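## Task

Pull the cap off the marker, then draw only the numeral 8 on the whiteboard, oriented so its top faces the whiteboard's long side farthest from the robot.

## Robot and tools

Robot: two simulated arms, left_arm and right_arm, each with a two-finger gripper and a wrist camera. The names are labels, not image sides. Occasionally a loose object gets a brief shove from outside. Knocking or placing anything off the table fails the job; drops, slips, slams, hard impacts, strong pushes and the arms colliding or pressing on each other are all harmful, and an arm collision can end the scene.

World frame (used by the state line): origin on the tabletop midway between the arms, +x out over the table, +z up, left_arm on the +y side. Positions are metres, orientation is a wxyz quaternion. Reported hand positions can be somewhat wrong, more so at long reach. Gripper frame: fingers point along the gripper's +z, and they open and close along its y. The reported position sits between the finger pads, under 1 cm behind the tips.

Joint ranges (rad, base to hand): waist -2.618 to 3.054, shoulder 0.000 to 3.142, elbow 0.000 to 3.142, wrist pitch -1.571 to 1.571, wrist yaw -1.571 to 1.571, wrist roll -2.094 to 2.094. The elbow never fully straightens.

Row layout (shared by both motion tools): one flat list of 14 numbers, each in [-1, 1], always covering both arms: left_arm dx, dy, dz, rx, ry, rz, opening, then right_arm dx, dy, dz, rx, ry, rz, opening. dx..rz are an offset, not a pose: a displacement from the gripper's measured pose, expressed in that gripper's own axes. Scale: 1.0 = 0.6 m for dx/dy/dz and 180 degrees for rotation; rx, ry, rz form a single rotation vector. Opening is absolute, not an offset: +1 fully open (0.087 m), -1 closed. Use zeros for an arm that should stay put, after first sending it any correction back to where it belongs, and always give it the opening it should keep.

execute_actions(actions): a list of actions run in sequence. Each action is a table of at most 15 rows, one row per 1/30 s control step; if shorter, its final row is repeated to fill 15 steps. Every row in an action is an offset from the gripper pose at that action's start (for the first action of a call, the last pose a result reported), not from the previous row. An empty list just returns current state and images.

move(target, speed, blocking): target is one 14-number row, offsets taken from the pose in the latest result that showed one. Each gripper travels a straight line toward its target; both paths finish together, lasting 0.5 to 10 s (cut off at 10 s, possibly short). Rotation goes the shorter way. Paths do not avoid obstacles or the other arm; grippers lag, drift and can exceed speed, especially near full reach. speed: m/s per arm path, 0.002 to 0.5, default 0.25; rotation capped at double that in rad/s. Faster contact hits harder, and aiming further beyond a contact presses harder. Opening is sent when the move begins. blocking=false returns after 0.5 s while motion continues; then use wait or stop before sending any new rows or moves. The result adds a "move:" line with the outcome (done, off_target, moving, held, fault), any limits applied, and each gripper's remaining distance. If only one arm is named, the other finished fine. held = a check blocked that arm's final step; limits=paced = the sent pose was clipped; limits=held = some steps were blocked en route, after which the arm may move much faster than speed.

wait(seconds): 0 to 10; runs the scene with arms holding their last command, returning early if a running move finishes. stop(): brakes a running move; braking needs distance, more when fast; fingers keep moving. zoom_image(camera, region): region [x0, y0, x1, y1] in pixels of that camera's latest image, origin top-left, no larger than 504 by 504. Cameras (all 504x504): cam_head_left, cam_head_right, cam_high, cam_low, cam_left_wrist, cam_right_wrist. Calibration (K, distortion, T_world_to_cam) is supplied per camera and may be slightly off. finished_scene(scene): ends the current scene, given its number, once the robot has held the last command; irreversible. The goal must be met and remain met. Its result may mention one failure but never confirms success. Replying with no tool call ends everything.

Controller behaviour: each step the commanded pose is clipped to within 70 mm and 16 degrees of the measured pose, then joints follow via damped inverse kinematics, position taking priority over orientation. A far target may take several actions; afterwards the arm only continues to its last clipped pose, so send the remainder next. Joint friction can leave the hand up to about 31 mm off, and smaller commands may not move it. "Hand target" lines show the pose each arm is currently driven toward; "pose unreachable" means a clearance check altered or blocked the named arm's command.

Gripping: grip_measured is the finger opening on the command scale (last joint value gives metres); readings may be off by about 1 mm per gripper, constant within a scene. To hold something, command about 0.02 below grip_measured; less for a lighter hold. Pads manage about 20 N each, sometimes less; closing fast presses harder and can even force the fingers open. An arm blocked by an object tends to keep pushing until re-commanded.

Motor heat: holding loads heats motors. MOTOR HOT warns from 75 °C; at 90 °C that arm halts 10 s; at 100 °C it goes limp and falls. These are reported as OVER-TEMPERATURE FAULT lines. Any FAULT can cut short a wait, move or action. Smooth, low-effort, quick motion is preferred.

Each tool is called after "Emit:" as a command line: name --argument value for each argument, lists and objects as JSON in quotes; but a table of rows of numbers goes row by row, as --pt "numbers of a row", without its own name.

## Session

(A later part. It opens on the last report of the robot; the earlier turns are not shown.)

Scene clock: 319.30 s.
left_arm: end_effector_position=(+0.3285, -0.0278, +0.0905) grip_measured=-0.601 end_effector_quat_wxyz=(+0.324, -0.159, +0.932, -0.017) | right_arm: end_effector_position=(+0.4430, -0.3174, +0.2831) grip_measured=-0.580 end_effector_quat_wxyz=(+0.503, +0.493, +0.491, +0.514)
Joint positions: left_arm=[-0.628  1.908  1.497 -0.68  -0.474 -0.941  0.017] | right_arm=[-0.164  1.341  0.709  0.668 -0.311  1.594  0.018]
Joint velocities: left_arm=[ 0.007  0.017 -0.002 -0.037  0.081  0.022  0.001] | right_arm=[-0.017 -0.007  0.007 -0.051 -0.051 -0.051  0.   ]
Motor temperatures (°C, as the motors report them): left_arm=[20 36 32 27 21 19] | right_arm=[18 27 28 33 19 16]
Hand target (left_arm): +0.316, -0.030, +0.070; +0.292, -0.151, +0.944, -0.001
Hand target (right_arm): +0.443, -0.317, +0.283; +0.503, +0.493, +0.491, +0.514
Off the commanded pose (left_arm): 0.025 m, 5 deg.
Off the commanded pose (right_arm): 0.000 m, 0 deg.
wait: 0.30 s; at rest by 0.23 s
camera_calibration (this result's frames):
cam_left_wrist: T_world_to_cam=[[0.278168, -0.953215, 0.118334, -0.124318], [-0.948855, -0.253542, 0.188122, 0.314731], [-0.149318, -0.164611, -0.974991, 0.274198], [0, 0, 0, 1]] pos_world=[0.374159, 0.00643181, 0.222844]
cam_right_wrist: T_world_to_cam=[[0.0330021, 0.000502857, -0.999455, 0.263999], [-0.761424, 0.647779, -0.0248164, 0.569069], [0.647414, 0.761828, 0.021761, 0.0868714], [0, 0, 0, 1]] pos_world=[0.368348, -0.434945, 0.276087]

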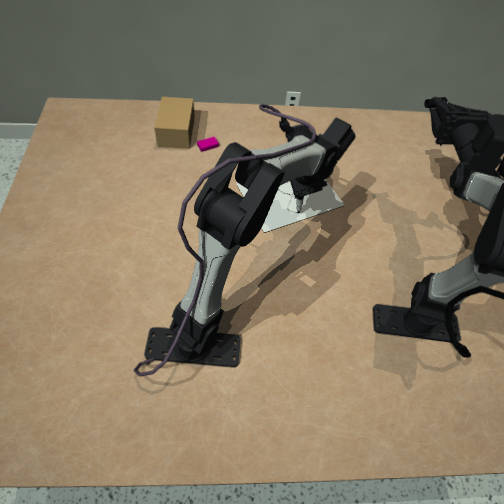

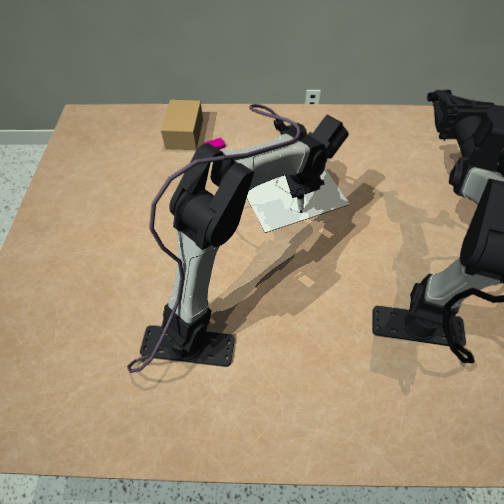

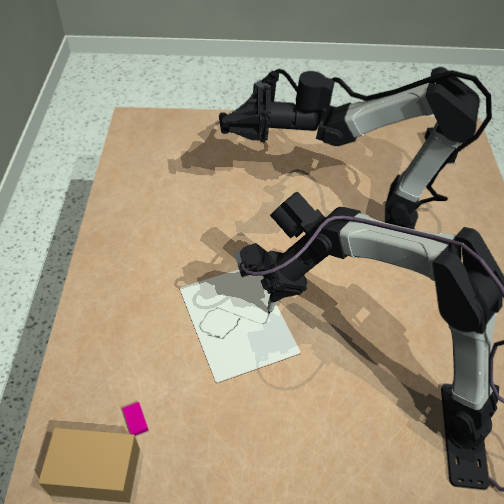

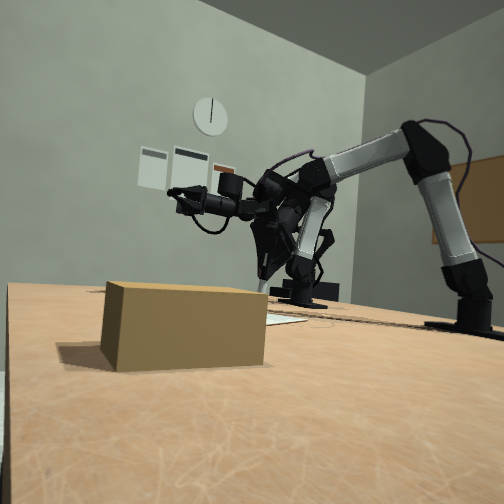

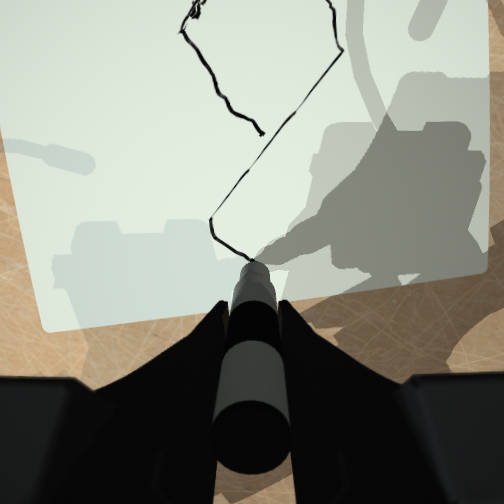

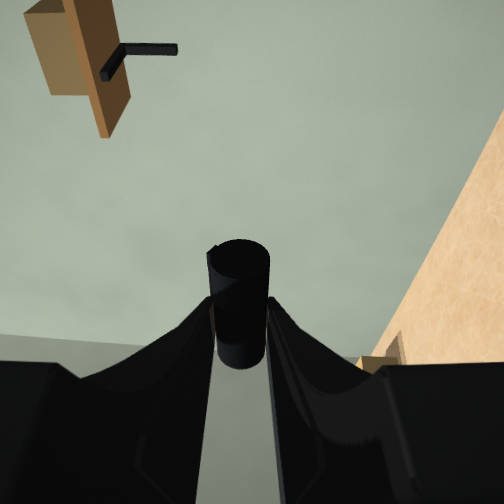

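Emit:
execute_actions --actions '[[[0.021,0.003,0.011,-0.007,0.012,0.005,-0.68,0,0,0,0,0,0,-0.63],[0.021,0.001,0.011,-0.007,0.012,0.005,-0.68,0,0,0,0,0,0,-0.63],[0.021,-0.002,0.012,-0.007,0.012,0.005,-0.68,0,0,0,0,0,0,-0.63],[0.022,-0.005,0.012,-0.007,0.012,0.005,-0.68,0,0,0,0,0,0,-0.63],[0.022,-0.008,0.012,-0.007,0.012,0.005,-0.68,0,0,0,0,0,0,-0.63],[0.022,-0.011,0.013,-0.007,0.012,0.005,-0.68,0,0,0,0,0,0,-0.63],[0.022,-0.014,0.013,-0.007,0.012,0.005,-0.68,0,0,0,0,0,0,-0.63],[0.023,-0.017,0.013,-0.007,0.012,0.005,-0.68,0,0,0,0,0,0,-0.63],[0.023,-0.020,0.014,-0.007,0.012,0.005,-0.68,0,0,0,0,0,0,-0.63],[0.023,-0.023,0.014,-0.007,0.012,0.005,-0.68,0,0,0,0,0,0,-0.63],[0.023,-0.026,0.014,-0.007,0.012,0.005,-0.68,0,0,0,0,0,0,-0.63],[0.024,-0.029,0.015,-0.007,0.012,0.005,-0.68,0,0,0,0,0,0,-0.63],[0.024,-0.032,0.015,-0.007,0.012,0.005,-0.68,0,0,0,0,0,0,-0.63],[0.024,-0.035,0.015,-0.007,0.012,0.005,-0.68,0,0,0,0,0,0,-0.63],[0.024,-0.038,0.016,-0.007,0.012,0.005,-0.68,0,0,0,0,0,0,-0.63]]]'

Emit:
wait --seconds 0.3

Emit:
zoom_image --camera "cam_head_right" --region '[240, 150, 360, 240]'

Scene clock: 338.57 s.
left_arm: end_effector_position=(+0.3370, -0.0475, +0.0918) grip_measured=-0.601 end_effector_quat_wxyz=(+0.325, -0.158, +0.932, -0.021) | right_arm: end_effector_position=(+0.4430, -0.3174, +0.2831) grip_measured=-0.580 end_effector_quat_wxyz=(+0.503, +0.493, +0.491, +0.514)
Joint positions: left_arm=[-0.649  1.978  1.599 -0.714 -0.479 -0.96   0.017] | right_arm=[-0.164  1.341  0.709  0.668 -0.311  1.594  0.018]
Joint velocities: left_arm=[-0.09   0.178  0.286 -0.095 -0.051 -0.051  0.   ] | right_arm=[-0.007 -0.002 -0.017 -0.037  0.022 -0.066  0.   ]
Motor temperatures (°C, as the motors report them): left_arm=[20 34 33 27 21 19] | right_arm=[18 27 29 33 19 16]
Hand target (left_arm): +0.330, -0.053, +0.078; +0.306, -0.154, +0.939, -0.008
Hand target (right_arm): +0.443, -0.317, +0.283; +0.503, +0.493, +0.491, +0.514
Off the commanded pose (left_arm): 0.017 m, 3 deg.
Off the commanded pose (right_arm): 0.000 m, 0 deg.
camera_calibration (this result's frames):
cam_left_wrist: T_world_to_cam=[[0.27474, -0.953285, 0.125563, -0.145106], [-0.950154, -0.249149, 0.187437, 0.31826], [-0.147396, -0.170801, -0.974218, 0.272488], [0, 0, 0, 1]] pos_world=[0.382427, -0.012492, 0.224029]
cam_right_wrist: T_world_to_cam=[[0.0330021, 0.000502857, -0.999455, 0.263999], [-0.761424, 0.647779, -0.0248164, 0.569069], [0.647414, 0.761828, 0.021761, 0.0868714], [0, 0, 0, 1]] pos_world=[0.368348, -0.434945, 0.276087]

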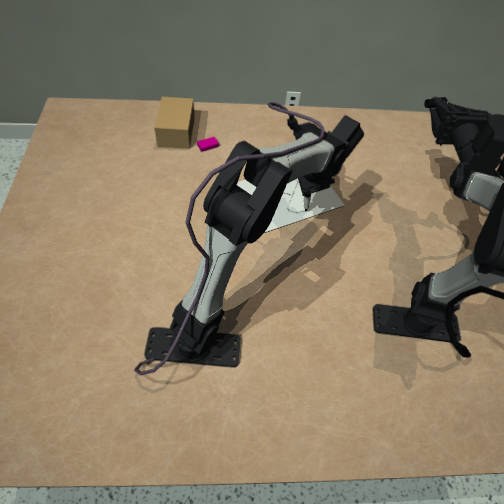

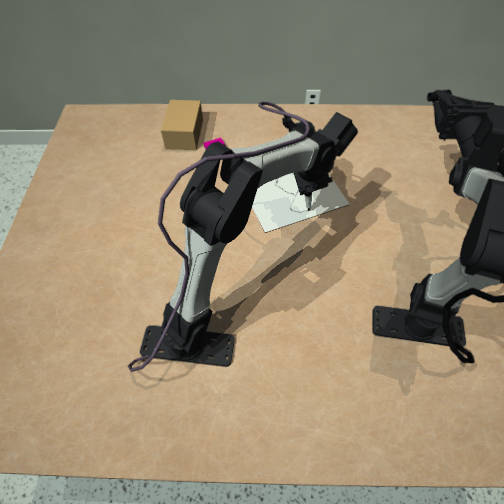

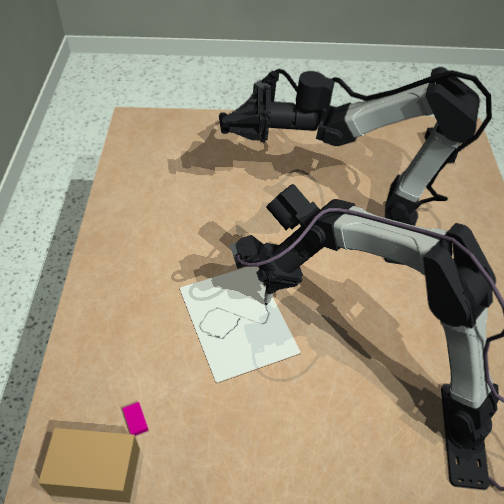

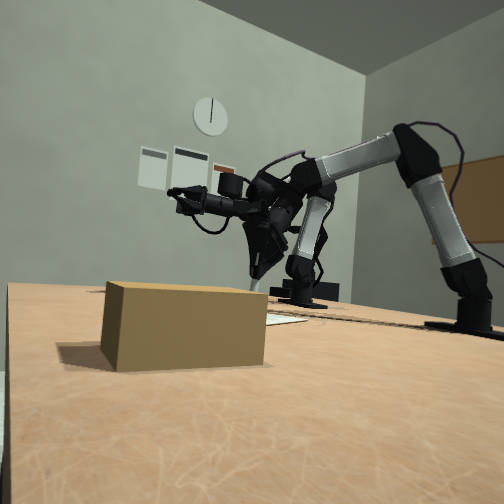

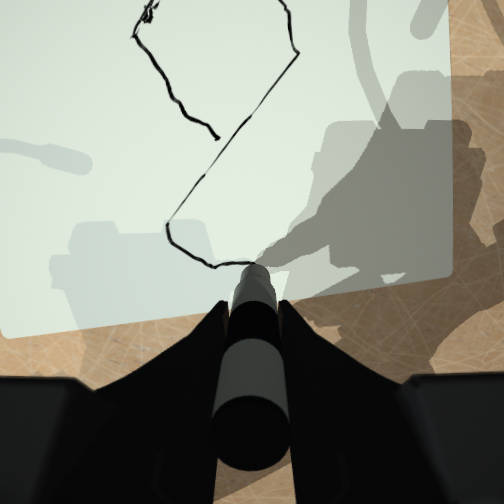

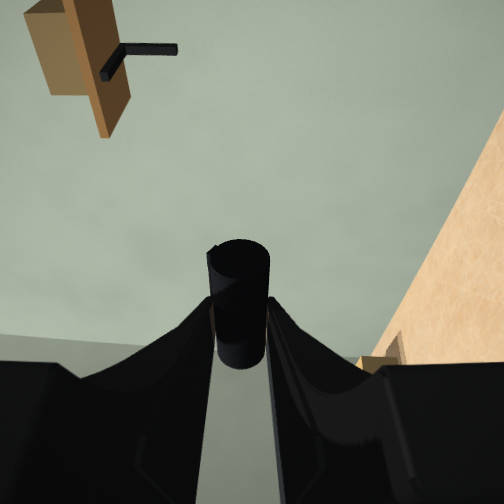

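Scene clock: 338.87 s.
left_arm: end_effector_position=(+0.3376, -0.0514, +0.0916) grip_measured=-0.601 end_effector_quat_wxyz=(+0.324, -0.159, +0.932, -0.022) | right_arm: end_effector_position=(+0.4430, -0.3174, +0.2831) grip_measured=-0.580 end_effector_quat_wxyz=(+0.503, +0.493, +0.491, +0.514)
Joint positions: left_arm=[-0.654  1.99   1.615 -0.72  -0.48  -0.968  0.017] | right_arm=[-0.164  1.341  0.709  0.668 -0.311  1.594  0.018]
Joint velocities: left_arm=[ 0.017 -0.017  0.002  0.022 -0.037  0.022 -0.   ] | right_arm=[ 0.007 -0.002  0.002  0.037  0.066  0.007 -0.001]
Motor temperatures (°C, as the motors report them): left_arm=[20 34 33 27 21 19] | right_arm=[18 27 29 33 19 16]
Hand target (left_arm): +0.330, -0.053, +0.078; +0.306, -0.154, +0.940, -0.008
Hand target (right_arm): +0.443, -0.317, +0.283; +0.503, +0.493, +0.491, +0.514
Off the commanded pose (left_arm): 0.016 m, 3 deg.
Off the commanded pose (right_arm): 0.000 m, 0 deg.
wait: 0.30 s; at rest by 0.23 s
camera_calibration (this result's frames):
cam_left_wrist: T_world_to_cam=[[0.276195, -0.952509, 0.128234, -0.149662], [-0.949741, -0.250036, 0.188345, 0.317642], [-0.147337, -0.173809, -0.973695, 0.271413], [0, 0, 0, 1]] pos_world=[0.383003, -0.0159584, 0.223639]
cam_right_wrist: T_world_to_cam=[[0.0330021, 0.000502857, -0.999455, 0.263999], [-0.761424, 0.647779, -0.0248164, 0.569069], [0.647414, 0.761828, 0.021761, 0.0868714], [0, 0, 0, 1]] pos_world=[0.368348, -0.434945, 0.276087]

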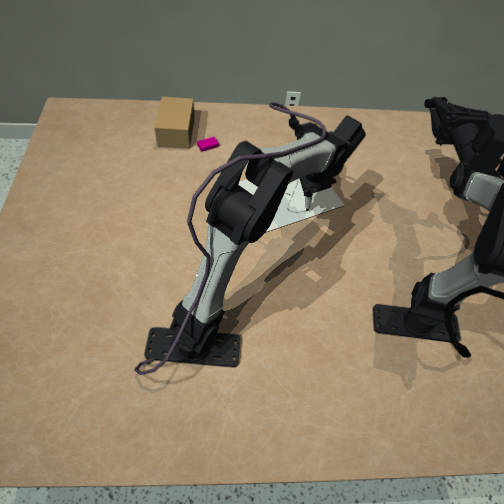

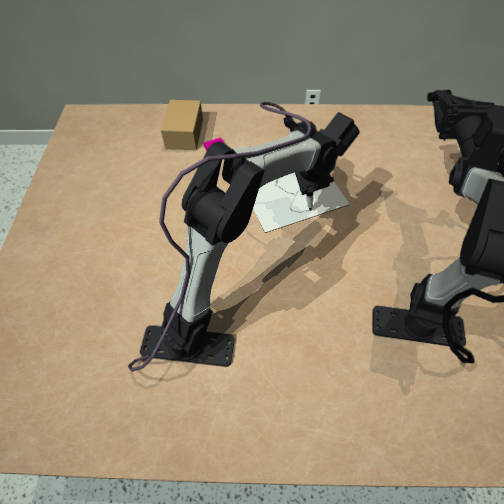

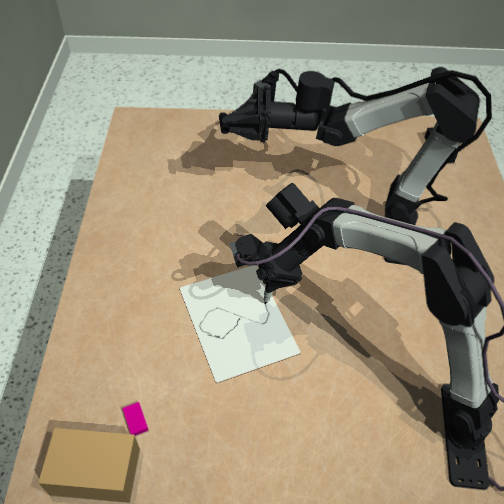

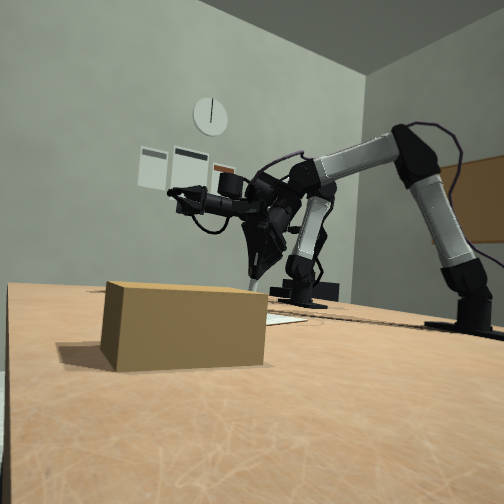

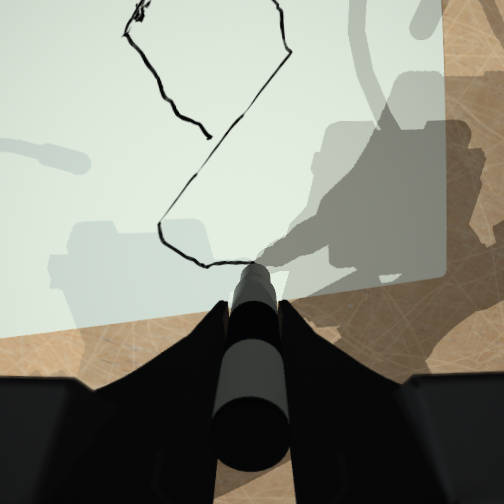

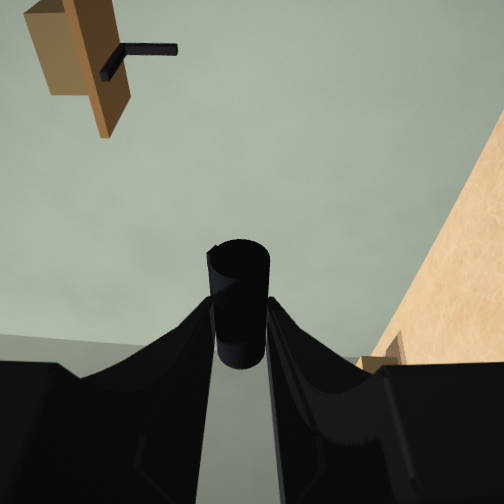

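Region (240, 150, 360, 240) of cam_head_right's 504x504 image, scaled by 4.200, with more detail than that image has; it fills the top 378 rows of this view, and the rest is white.

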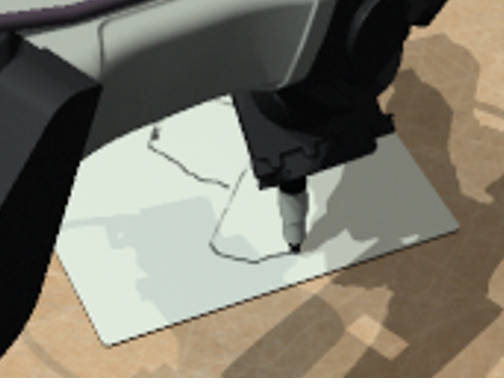

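Emit:
execute_actions --actions '[]'

Scene clock: 354.93 s.
left_arm: end_effector_position=(+0.3375, -0.0514, +0.0915) grip_measured=-0.601 end_effector_quat_wxyz=(+0.324, -0.160, +0.932, -0.022) | right_arm: end_effector_position=(+0.4430, -0.3174, +0.2831) grip_measured=-0.580 end_effector_quat_wxyz=(+0.503, +0.493, +0.491, +0.514)
Joint positions: left_arm=[-0.654  1.99   1.615 -0.72  -0.48  -0.969  0.017] | right_arm=[-0.164  1.341  0.709  0.668 -0.311  1.594  0.018]
Joint velocities: left_arm=[-0.017 -0.007  0.007  0.007 -0.007  0.037  0.001] | right_arm=[-0.022 -0.012  0.007 -0.007  0.007  0.007 -0.   ]
Motor temperatures (°C, as the motors report them): left_arm=[20 34 34 27 21 19] | right_arm=[18 27 29 33 19 16]
Hand target (left_arm): +0.330, -0.053, +0.078; +0.306, -0.154, +0.939, -0.008
Hand target (right_arm): +0.443, -0.317, +0.283; +0.503, +0.493, +0.491, +0.514
Off the commanded pose (left_arm): 0.016 m, 3 deg.
Off the commanded pose (right_arm): 0.000 m, 0 deg.
camera_calibration (this result's frames):
cam_left_wrist: T_world_to_cam=[[0.277364, -0.952089, 0.128825, -0.150074], [-0.949405, -0.251052, 0.188688, 0.317406], [-0.147306, -0.174642, -0.973551, 0.271314], [0, 0, 0, 1]] pos_world=[0.382938, -0.0158155, 0.223581]
cam_right_wrist: T_world_to_cam=[[0.0330021, 0.000502857, -0.999455, 0.263999], [-0.761424, 0.647779, -0.0248164, 0.569069], [0.647414, 0.761828, 0.021761, 0.0868714], [0, 0, 0, 1]] pos_world=[0.368348, -0.434945, 0.276087]

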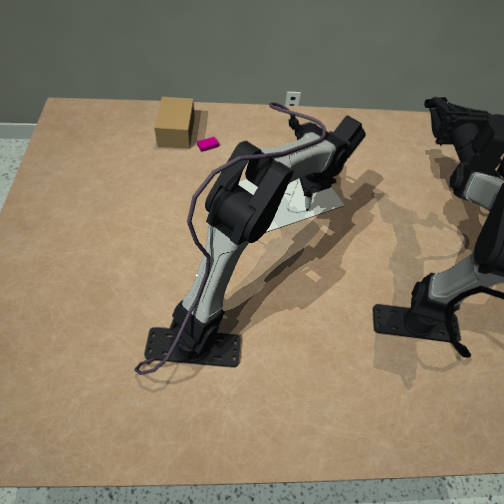

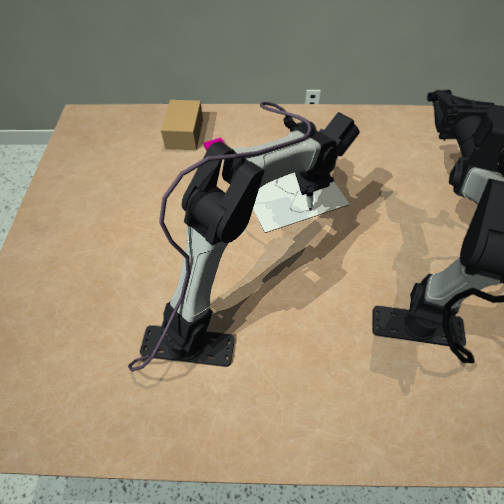

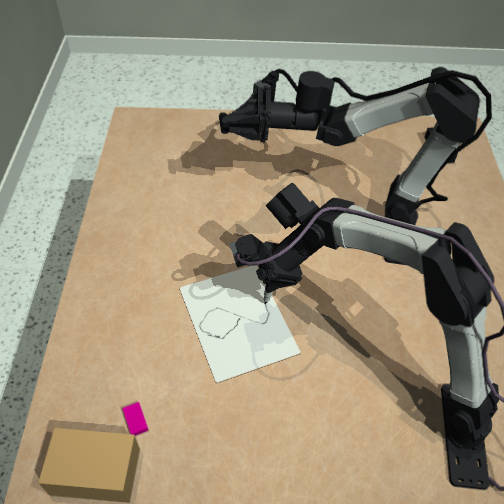

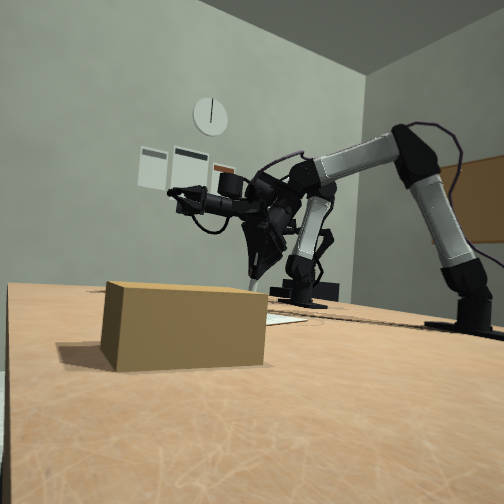

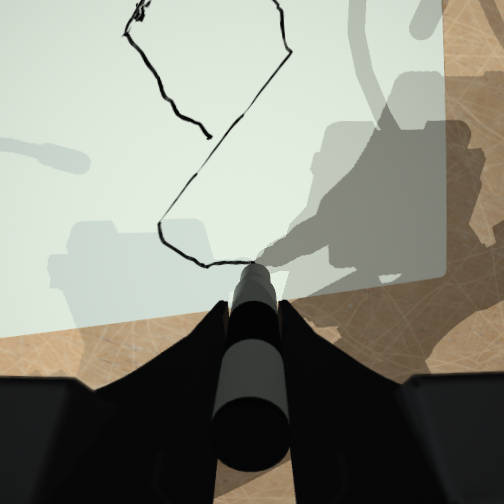

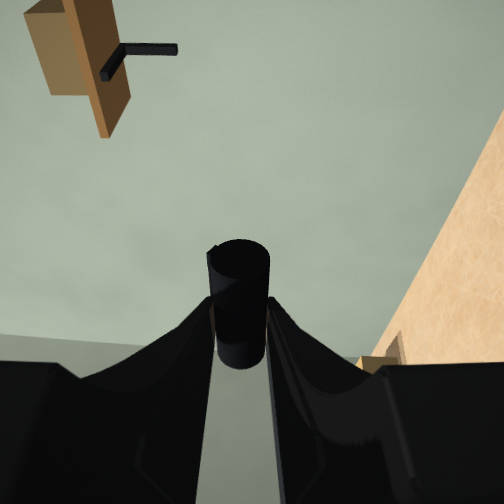

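Emit:
execute_actions --actions '[[[0.021,0.001,0.013,-0.007,0.012,0.005,-0.68,0,0,0,0,0,0,-0.63],[0.020,-0.002,0.015,-0.007,0.012,0.005,-0.68,0,0,0,0,0,0,-0.63],[0.019,-0.005,0.017,-0.007,0.012,0.005,-0.68,0,0,0,0,0,0,-0.63],[0.018,-0.007,0.018,-0.007,0.012,0.005,-0.68,0,0,0,0,0,0,-0.63],[0.017,-0.010,0.020,-0.007,0.012,0.005,-0.68,0,0,0,0,0,0,-0.63],[0.016,-0.012,0.021,-0.007,0.012,0.005,-0.68,0,0,0,0,0,0,-0.63],[0.015,-0.015,0.022,-0.007,0.012,0.005,-0.68,0,0,0,0,0,0,-0.63],[0.013,-0.017,0.024,-0.007,0.012,0.005,-0.68,0,0,0,0,0,0,-0.63],[0.012,-0.020,0.025,-0.007,0.012,0.005,-0.68,0,0,0,0,0,0,-0.63],[0.011,-0.022,0.027,-0.007,0.012,0.005,-0.68,0,0,0,0,0,0,-0.63],[0.010,-0.024,0.028,-0.007,0.012,0.005,-0.68,0,0,0,0,0,0,-0.63],[0.008,-0.027,0.029,-0.007,0.012,0.005,-0.68,0,0,0,0,0,0,-0.63],[0.007,-0.029,0.031,-0.007,0.012,0.005,-0.68,0,0,0,0,0,0,-0.63],[0.006,-0.031,0.032,-0.007,0.012,0.005,-0.68,0,0,0,0,0,0,-0.63],[0.005,-0.033,0.033,-0.007,0.012,0.005,-0.68,0,0,0,0,0,0,-0.63]]]'

Emit:
wait --seconds 0.3

Scene clock: 368.67 s.
left_arm: end_effector_position=(+0.3564, -0.0691, +0.0923) grip_measured=-0.601 end_effector_quat_wxyz=(+0.327, -0.161, +0.931, -0.027) | right_arm: end_effector_position=(+0.4430, -0.3174, +0.2831) grip_measured=-0.580 end_effector_quat_wxyz=(+0.503, +0.493, +0.491, +0.514)
Joint positions: left_arm=[-0.654  2.083  1.751 -0.752 -0.479 -0.969  0.017] | right_arm=[-0.164  1.341  0.709  0.668 -0.311  1.594  0.018]
Joint velocities: left_arm=[-0.022  0.208  0.295 -0.154 -0.081  0.037 -0.   ] | right_arm=[-0.012 -0.007 -0.002  0.022  0.051  0.022  0.   ]
Motor temperatures (°C, as the motors report them): left_arm=[20 34 34 27 21 19] | right_arm=[18 27 29 34 19 16]
Hand target (left_arm): +0.353, -0.069, +0.077; +0.306, -0.156, +0.939, -0.013
Hand target (right_arm): +0.443, -0.317, +0.283; +0.503, +0.493, +0.491, +0.514
Off the commanded pose (left_arm): 0.016 m, 3 deg.
Off the commanded pose (right_arm): 0.000 m, 0 deg.
camera_calibration (this result's frames):
cam_left_wrist: T_world_to_cam=[[0.27579, -0.951057, 0.139391, -0.172664], [-0.951022, -0.248915, 0.183297, 0.331932], [-0.13963, -0.183115, -0.973125, 0.268427], [0, 0, 0, 1]] pos_world=[0.400774, -0.0324372, 0.224438]
cam_right_wrist: T_world_to_cam=[[0.0330021, 0.000502857, -0.999455, 0.263999], [-0.761424, 0.647779, -0.0248164, 0.569069], [0.647414, 0.761828, 0.021761, 0.0868714], [0, 0, 0, 1]] pos_world=[0.368348, -0.434945, 0.276087]

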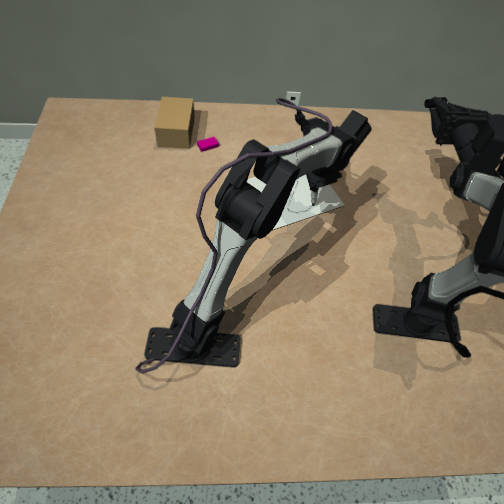

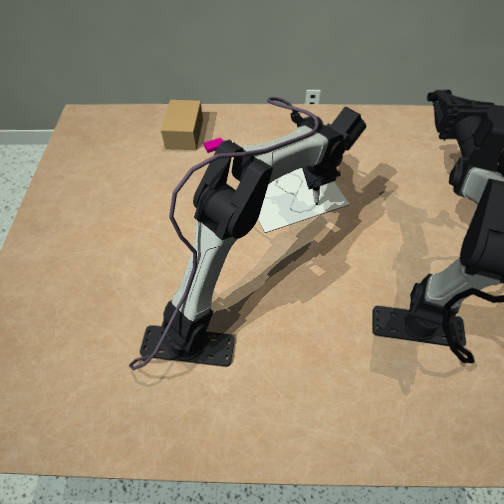

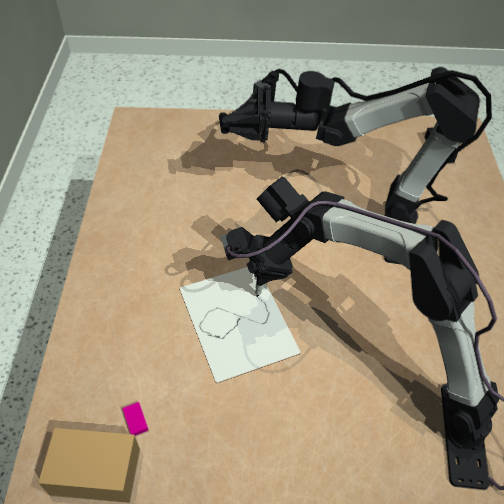

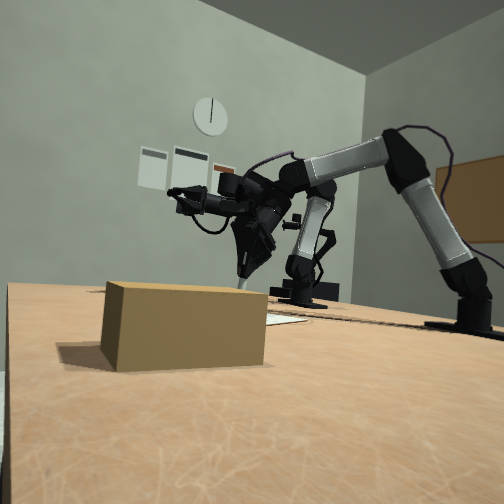

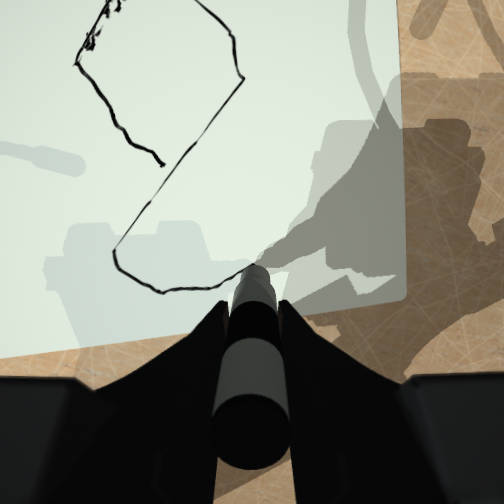

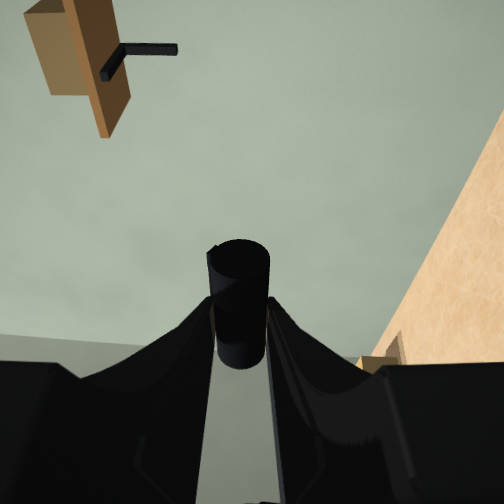

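Scene clock: 368.97 s.
left_arm: end_effector_position=(+0.3581, -0.0709, +0.0923) grip_measured=-0.601 end_effector_quat_wxyz=(+0.327, -0.161, +0.931, -0.027) | right_arm: end_effector_position=(+0.4430, -0.3174, +0.2831) grip_measured=-0.580 end_effector_quat_wxyz=(+0.503, +0.493, +0.491, +0.514)
Joint positions: left_arm=[-0.654  2.094  1.768 -0.758 -0.478 -0.969  0.017] | right_arm=[-0.164  1.341  0.709  0.668 -0.311  1.594  0.018]
Joint velocities: left_arm=[ 0.002 -0.002  0.002 -0.066 -0.051 -0.022 -0.001] | right_arm=[ 0.007  0.027 -0.012 -0.022  0.037 -0.051 -0.   ]
Motor temperatures (°C, as the motors report them): left_arm=[20 34 34 27 21 19] | right_arm=[18 27 29 34 19 16]
Hand target (left_arm): +0.353, -0.069, +0.077; +0.306, -0.156, +0.939, -0.013
Hand target (right_arm): +0.443, -0.317, +0.283; +0.503, +0.493, +0.491, +0.514
Off the commanded pose (left_arm): 0.016 m, 3 deg.
Off the commanded pose (right_arm): 0.000 m, 0 deg.
wait: 0.30 s; at rest by 0.20 s
camera_calibration (this result's frames):
cam_left_wrist: T_world_to_cam=[[0.275592, -0.951159, 0.139087, -0.174774], [-0.950924, -0.24858, 0.184259, 0.333056], [-0.140686, -0.183042, -0.972987, 0.268694], [0, 0, 0, 1]] pos_world=[0.402679, -0.0342643, 0.224376]
cam_right_wrist: T_world_to_cam=[[0.0330021, 0.000502857, -0.999455, 0.263999], [-0.761424, 0.647779, -0.0248164, 0.569069], [0.647414, 0.761828, 0.021761, 0.0868714], [0, 0, 0, 1]] pos_world=[0.368348, -0.434945, 0.276087]

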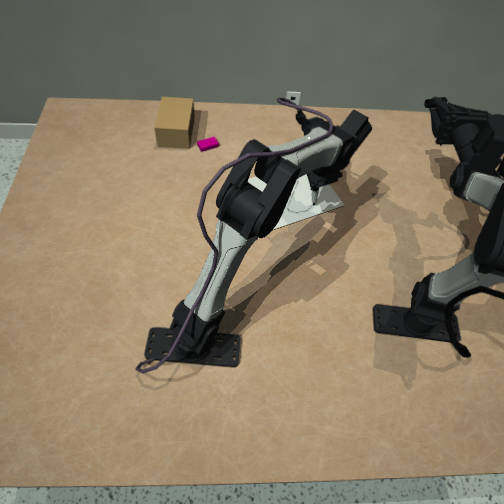

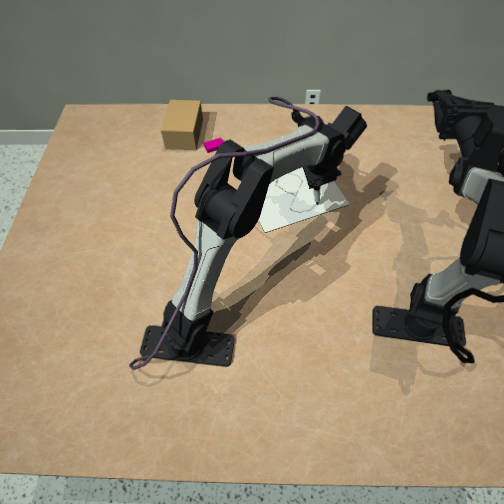

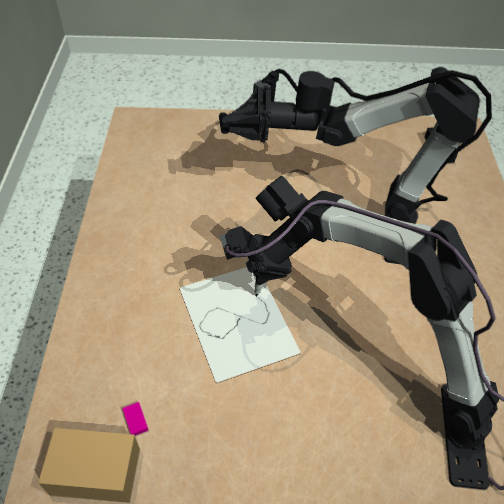

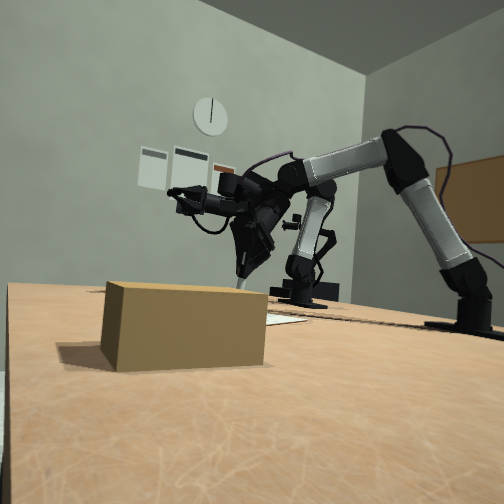

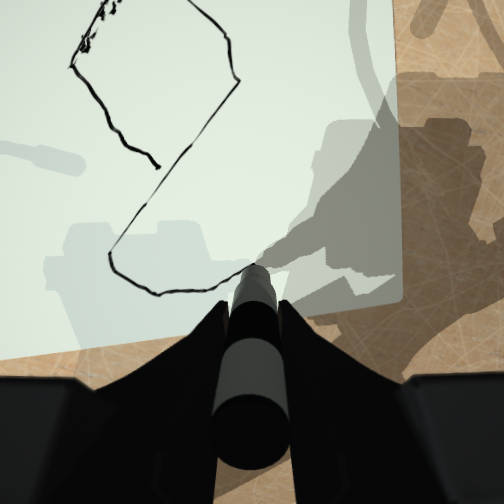

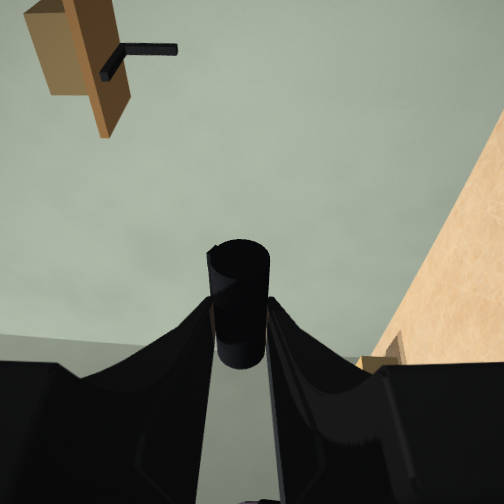

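Emit:
execute_actions --actions '[[[0.018,0.009,0.016,-0.007,0.012,0.005,-0.68,0,0,0,0,0,0,-0.63],[0.015,0.010,0.018,-0.007,0.012,0.005,-0.68,0,0,0,0,0,0,-0.63],[0.013,0.011,0.020,-0.007,0.012,0.005,-0.68,0,0,0,0,0,0,-0.63],[0.010,0.012,0.021,-0.007,0.012,0.005,-0.68,0,0,0,0,0,0,-0.63],[0.007,0.013,0.023,-0.007,0.012,0.005,-0.68,0,0,0,0,0,0,-0.63],[0.005,0.014,0.025,-0.007,0.012,0.005,-0.68,0,0,0,0,0,0,-0.63],[0.002,0.016,0.027,-0.007,0.012,0.005,-0.68,0,0,0,0,0,0,-0.63],[-0.001,0.017,0.029,-0.007,0.012,0.005,-0.68,0,0,0,0,0,0,-0.63],[-0.004,0.018,0.031,-0.007,0.012,0.005,-0.68,0,0,0,0,0,0,-0.63],[-0.006,0.019,0.033,-0.007,0.012,0.005,-0.68,0,0,0,0,0,0,-0.63],[-0.009,0.020,0.034,-0.007,0.012,0.005,-0.68,0,0,0,0,0,0,-0.63],[-0.012,0.022,0.036,-0.007,0.012,0.005,-0.68,0,0,0,0,0,0,-0.63],[-0.015,0.023,0.038,-0.007,0.012,0.005,-0.68,0,0,0,0,0,0,-0.63],[-0.017,0.024,0.040,-0.007,0.012,0.005,-0.68,0,0,0,0,0,0,-0.63],[-0.020,0.025,0.042,-0.007,0.012,0.005,-0.68,0,0,0,0,0,0,-0.63]]]'

Emit:
wait --seconds 0.3

Scene clock: 383.57 s.
left_arm: end_effector_position=(+0.3712, -0.0572, +0.0920) grip_measured=-0.601 end_effector_quat_wxyz=(+0.319, -0.166, +0.933, -0.030) | right_arm: end_effector_position=(+0.4430, -0.3174, +0.2831) grip_measured=-0.580 end_effector_quat_wxyz=(+0.503, +0.493, +0.491, +0.514)
Joint positions: left_arm=[-0.605  2.098  1.776 -0.752 -0.442 -0.936  0.017] | right_arm=[-0.164  1.341  0.709  0.668 -0.311  1.594  0.018]
Joint velocities: left_arm=[0.144 0.076 0.1   0.11  0.095 0.037 0.001] | right_arm=[ 0.007 -0.007 -0.007  0.007  0.007 -0.022  0.   ]
Motor temperatures (°C, as the motors report them): left_arm=[20 35 35 26 21 19] | right_arm=[18 27 29 34 19 16]
Hand target (left_arm): +0.377, -0.051, +0.078; +0.308, -0.157, +0.938, -0.018
Hand target (right_arm): +0.443, -0.317, +0.283; +0.503, +0.493, +0.491, +0.514
Off the commanded pose (left_arm): 0.017 m, 2 deg.
Off the commanded pose (right_arm): 0.000 m, 0 deg.
camera_calibration (this result's frames):
cam_left_wrist: T_world_to_cam=[[0.283205, -0.948035, 0.144996, -0.16845], [-0.946523, -0.251925, 0.201566, 0.345551], [-0.154564, -0.194327, -0.968683, 0.276797], [0, 0, 0, 1]] pos_world=[0.41756, -0.0188545, 0.222902]
cam_right_wrist: T_world_to_cam=[[0.0330021, 0.000502857, -0.999455, 0.263999], [-0.761424, 0.647779, -0.0248164, 0.569069], [0.647414, 0.761828, 0.021761, 0.0868714], [0, 0, 0, 1]] pos_world=[0.368348, -0.434945, 0.276087]

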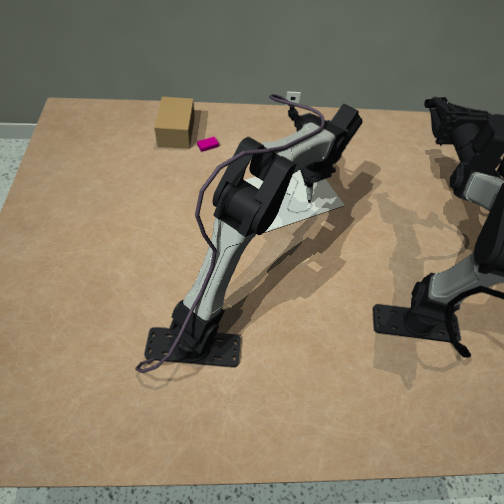

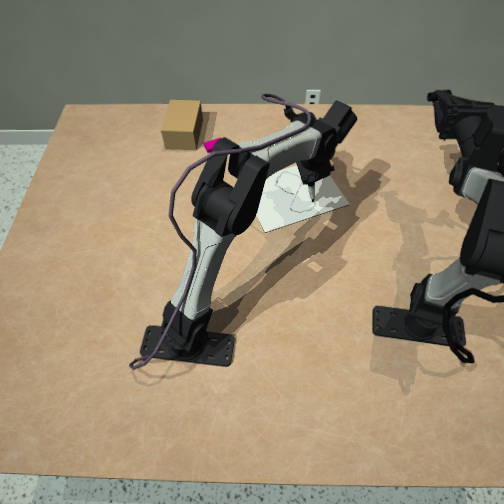

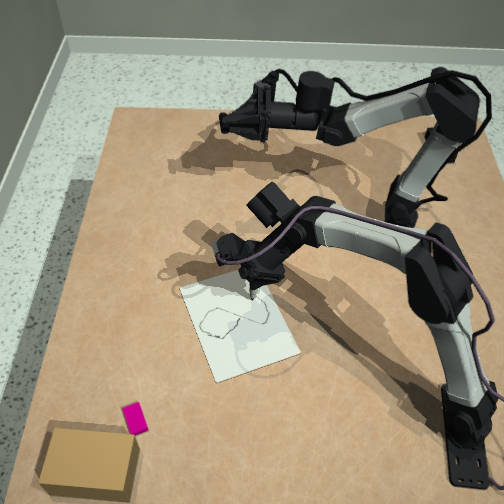

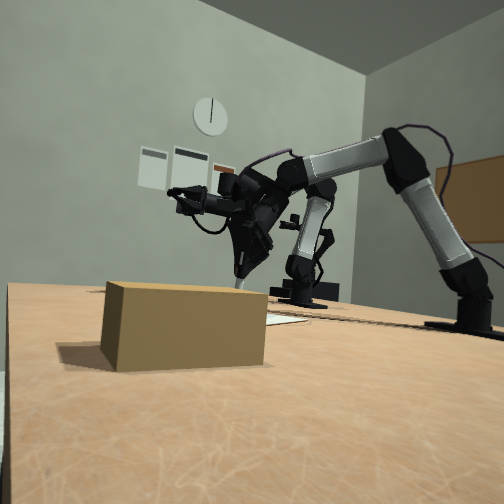

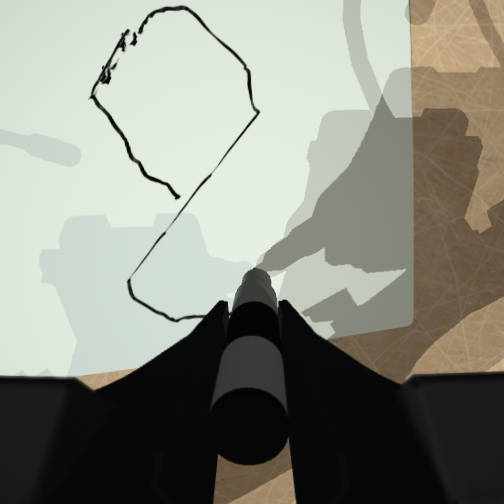

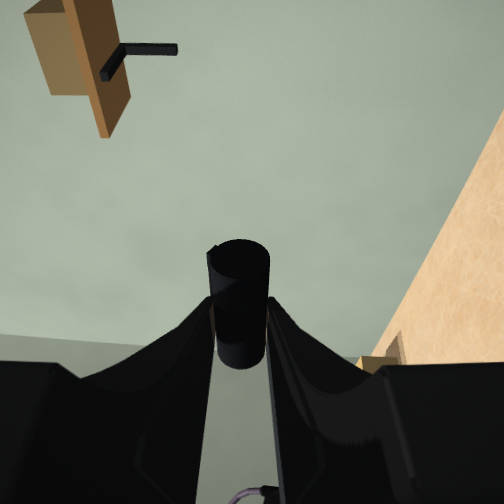

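Scene clock: 383.87 s.
left_arm: end_effector_position=(+0.3756, -0.0535, +0.0920) grip_measured=-0.601 end_effector_quat_wxyz=(+0.318, -0.164, +0.933, -0.029) | right_arm: end_effector_position=(+0.4430, -0.3174, +0.2831) grip_measured=-0.580 end_effector_quat_wxyz=(+0.503, +0.493, +0.491, +0.514)
Joint positions: left_arm=[-0.592  2.102  1.782 -0.749 -0.435 -0.92   0.017] | right_arm=[-0.164  1.341  0.709  0.668 -0.311  1.594  0.018]
Joint velocities: left_arm=[-0.012  0.012 -0.002  0.007 -0.022  0.007 -0.   ] | right_arm=[ 0.002  0.022 -0.002 -0.037 -0.051 -0.022 -0.   ]
Motor temperatures (°C, as the motors report them): left_arm=[20 35 35 26 21 19] | right_arm=[18 27 29 34 19 16]
Hand target (left_arm): +0.377, -0.051, +0.078; +0.308, -0.157, +0.938, -0.018
Hand target (right_arm): +0.443, -0.317, +0.283; +0.503, +0.493, +0.491, +0.514
Off the commanded pose (left_arm): 0.015 m, 2 deg.
Off the commanded pose (right_arm): 0.000 m, 0 deg.
wait: 0.30 s; at rest by 0.27 s
camera_calibration (this result's frames):
cam_left_wrist: T_world_to_cam=[[0.28047, -0.949201, 0.142668, -0.164964], [-0.94706, -0.24946, 0.202106, 0.350907], [-0.15625, -0.1918, -0.968916, 0.279026], [0, 0, 0, 1]] pos_world=[0.422195, -0.015529, 0.222968]
cam_right_wrist: T_world_to_cam=[[0.0330021, 0.000502857, -0.999455, 0.263999], [-0.761424, 0.647779, -0.0248164, 0.569069], [0.647414, 0.761828, 0.021761, 0.0868714], [0, 0, 0, 1]] pos_world=[0.368348, -0.434945, 0.276087]

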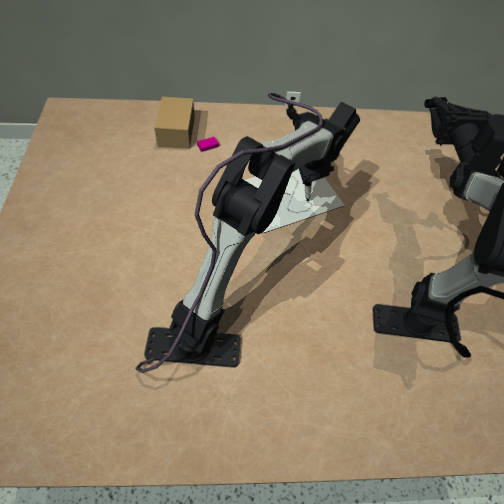

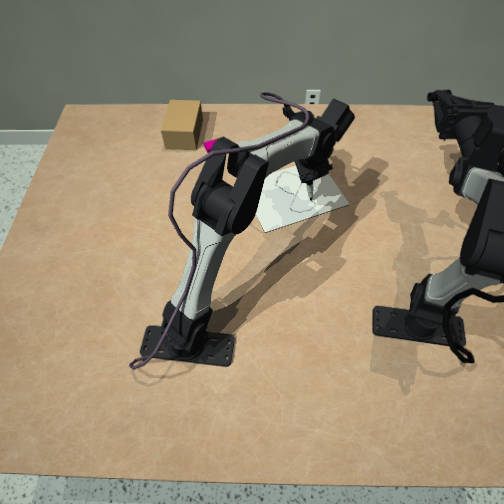

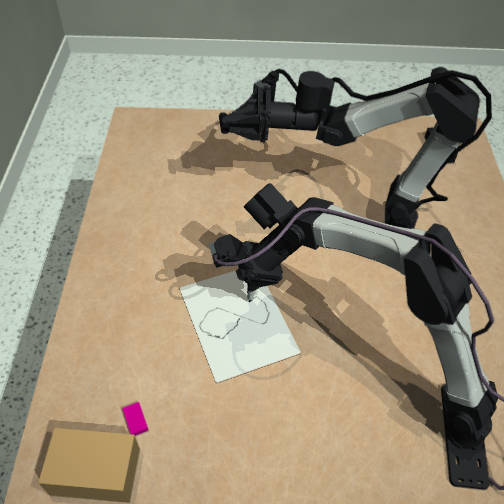

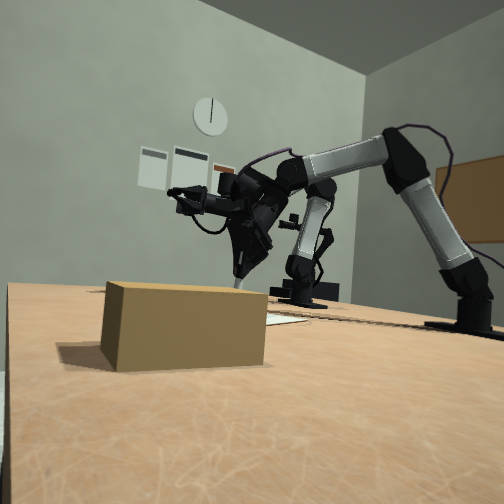

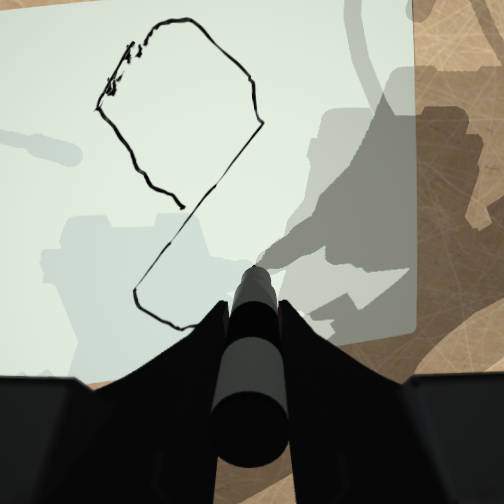

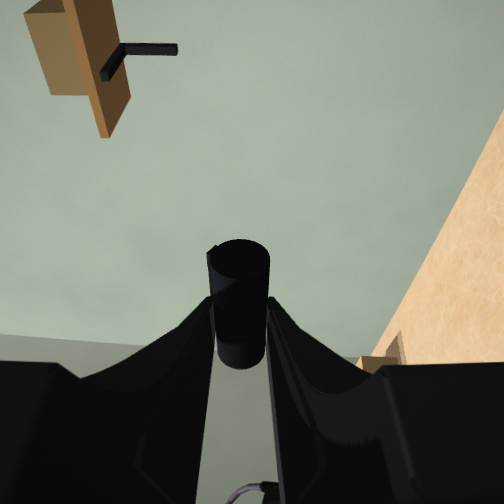

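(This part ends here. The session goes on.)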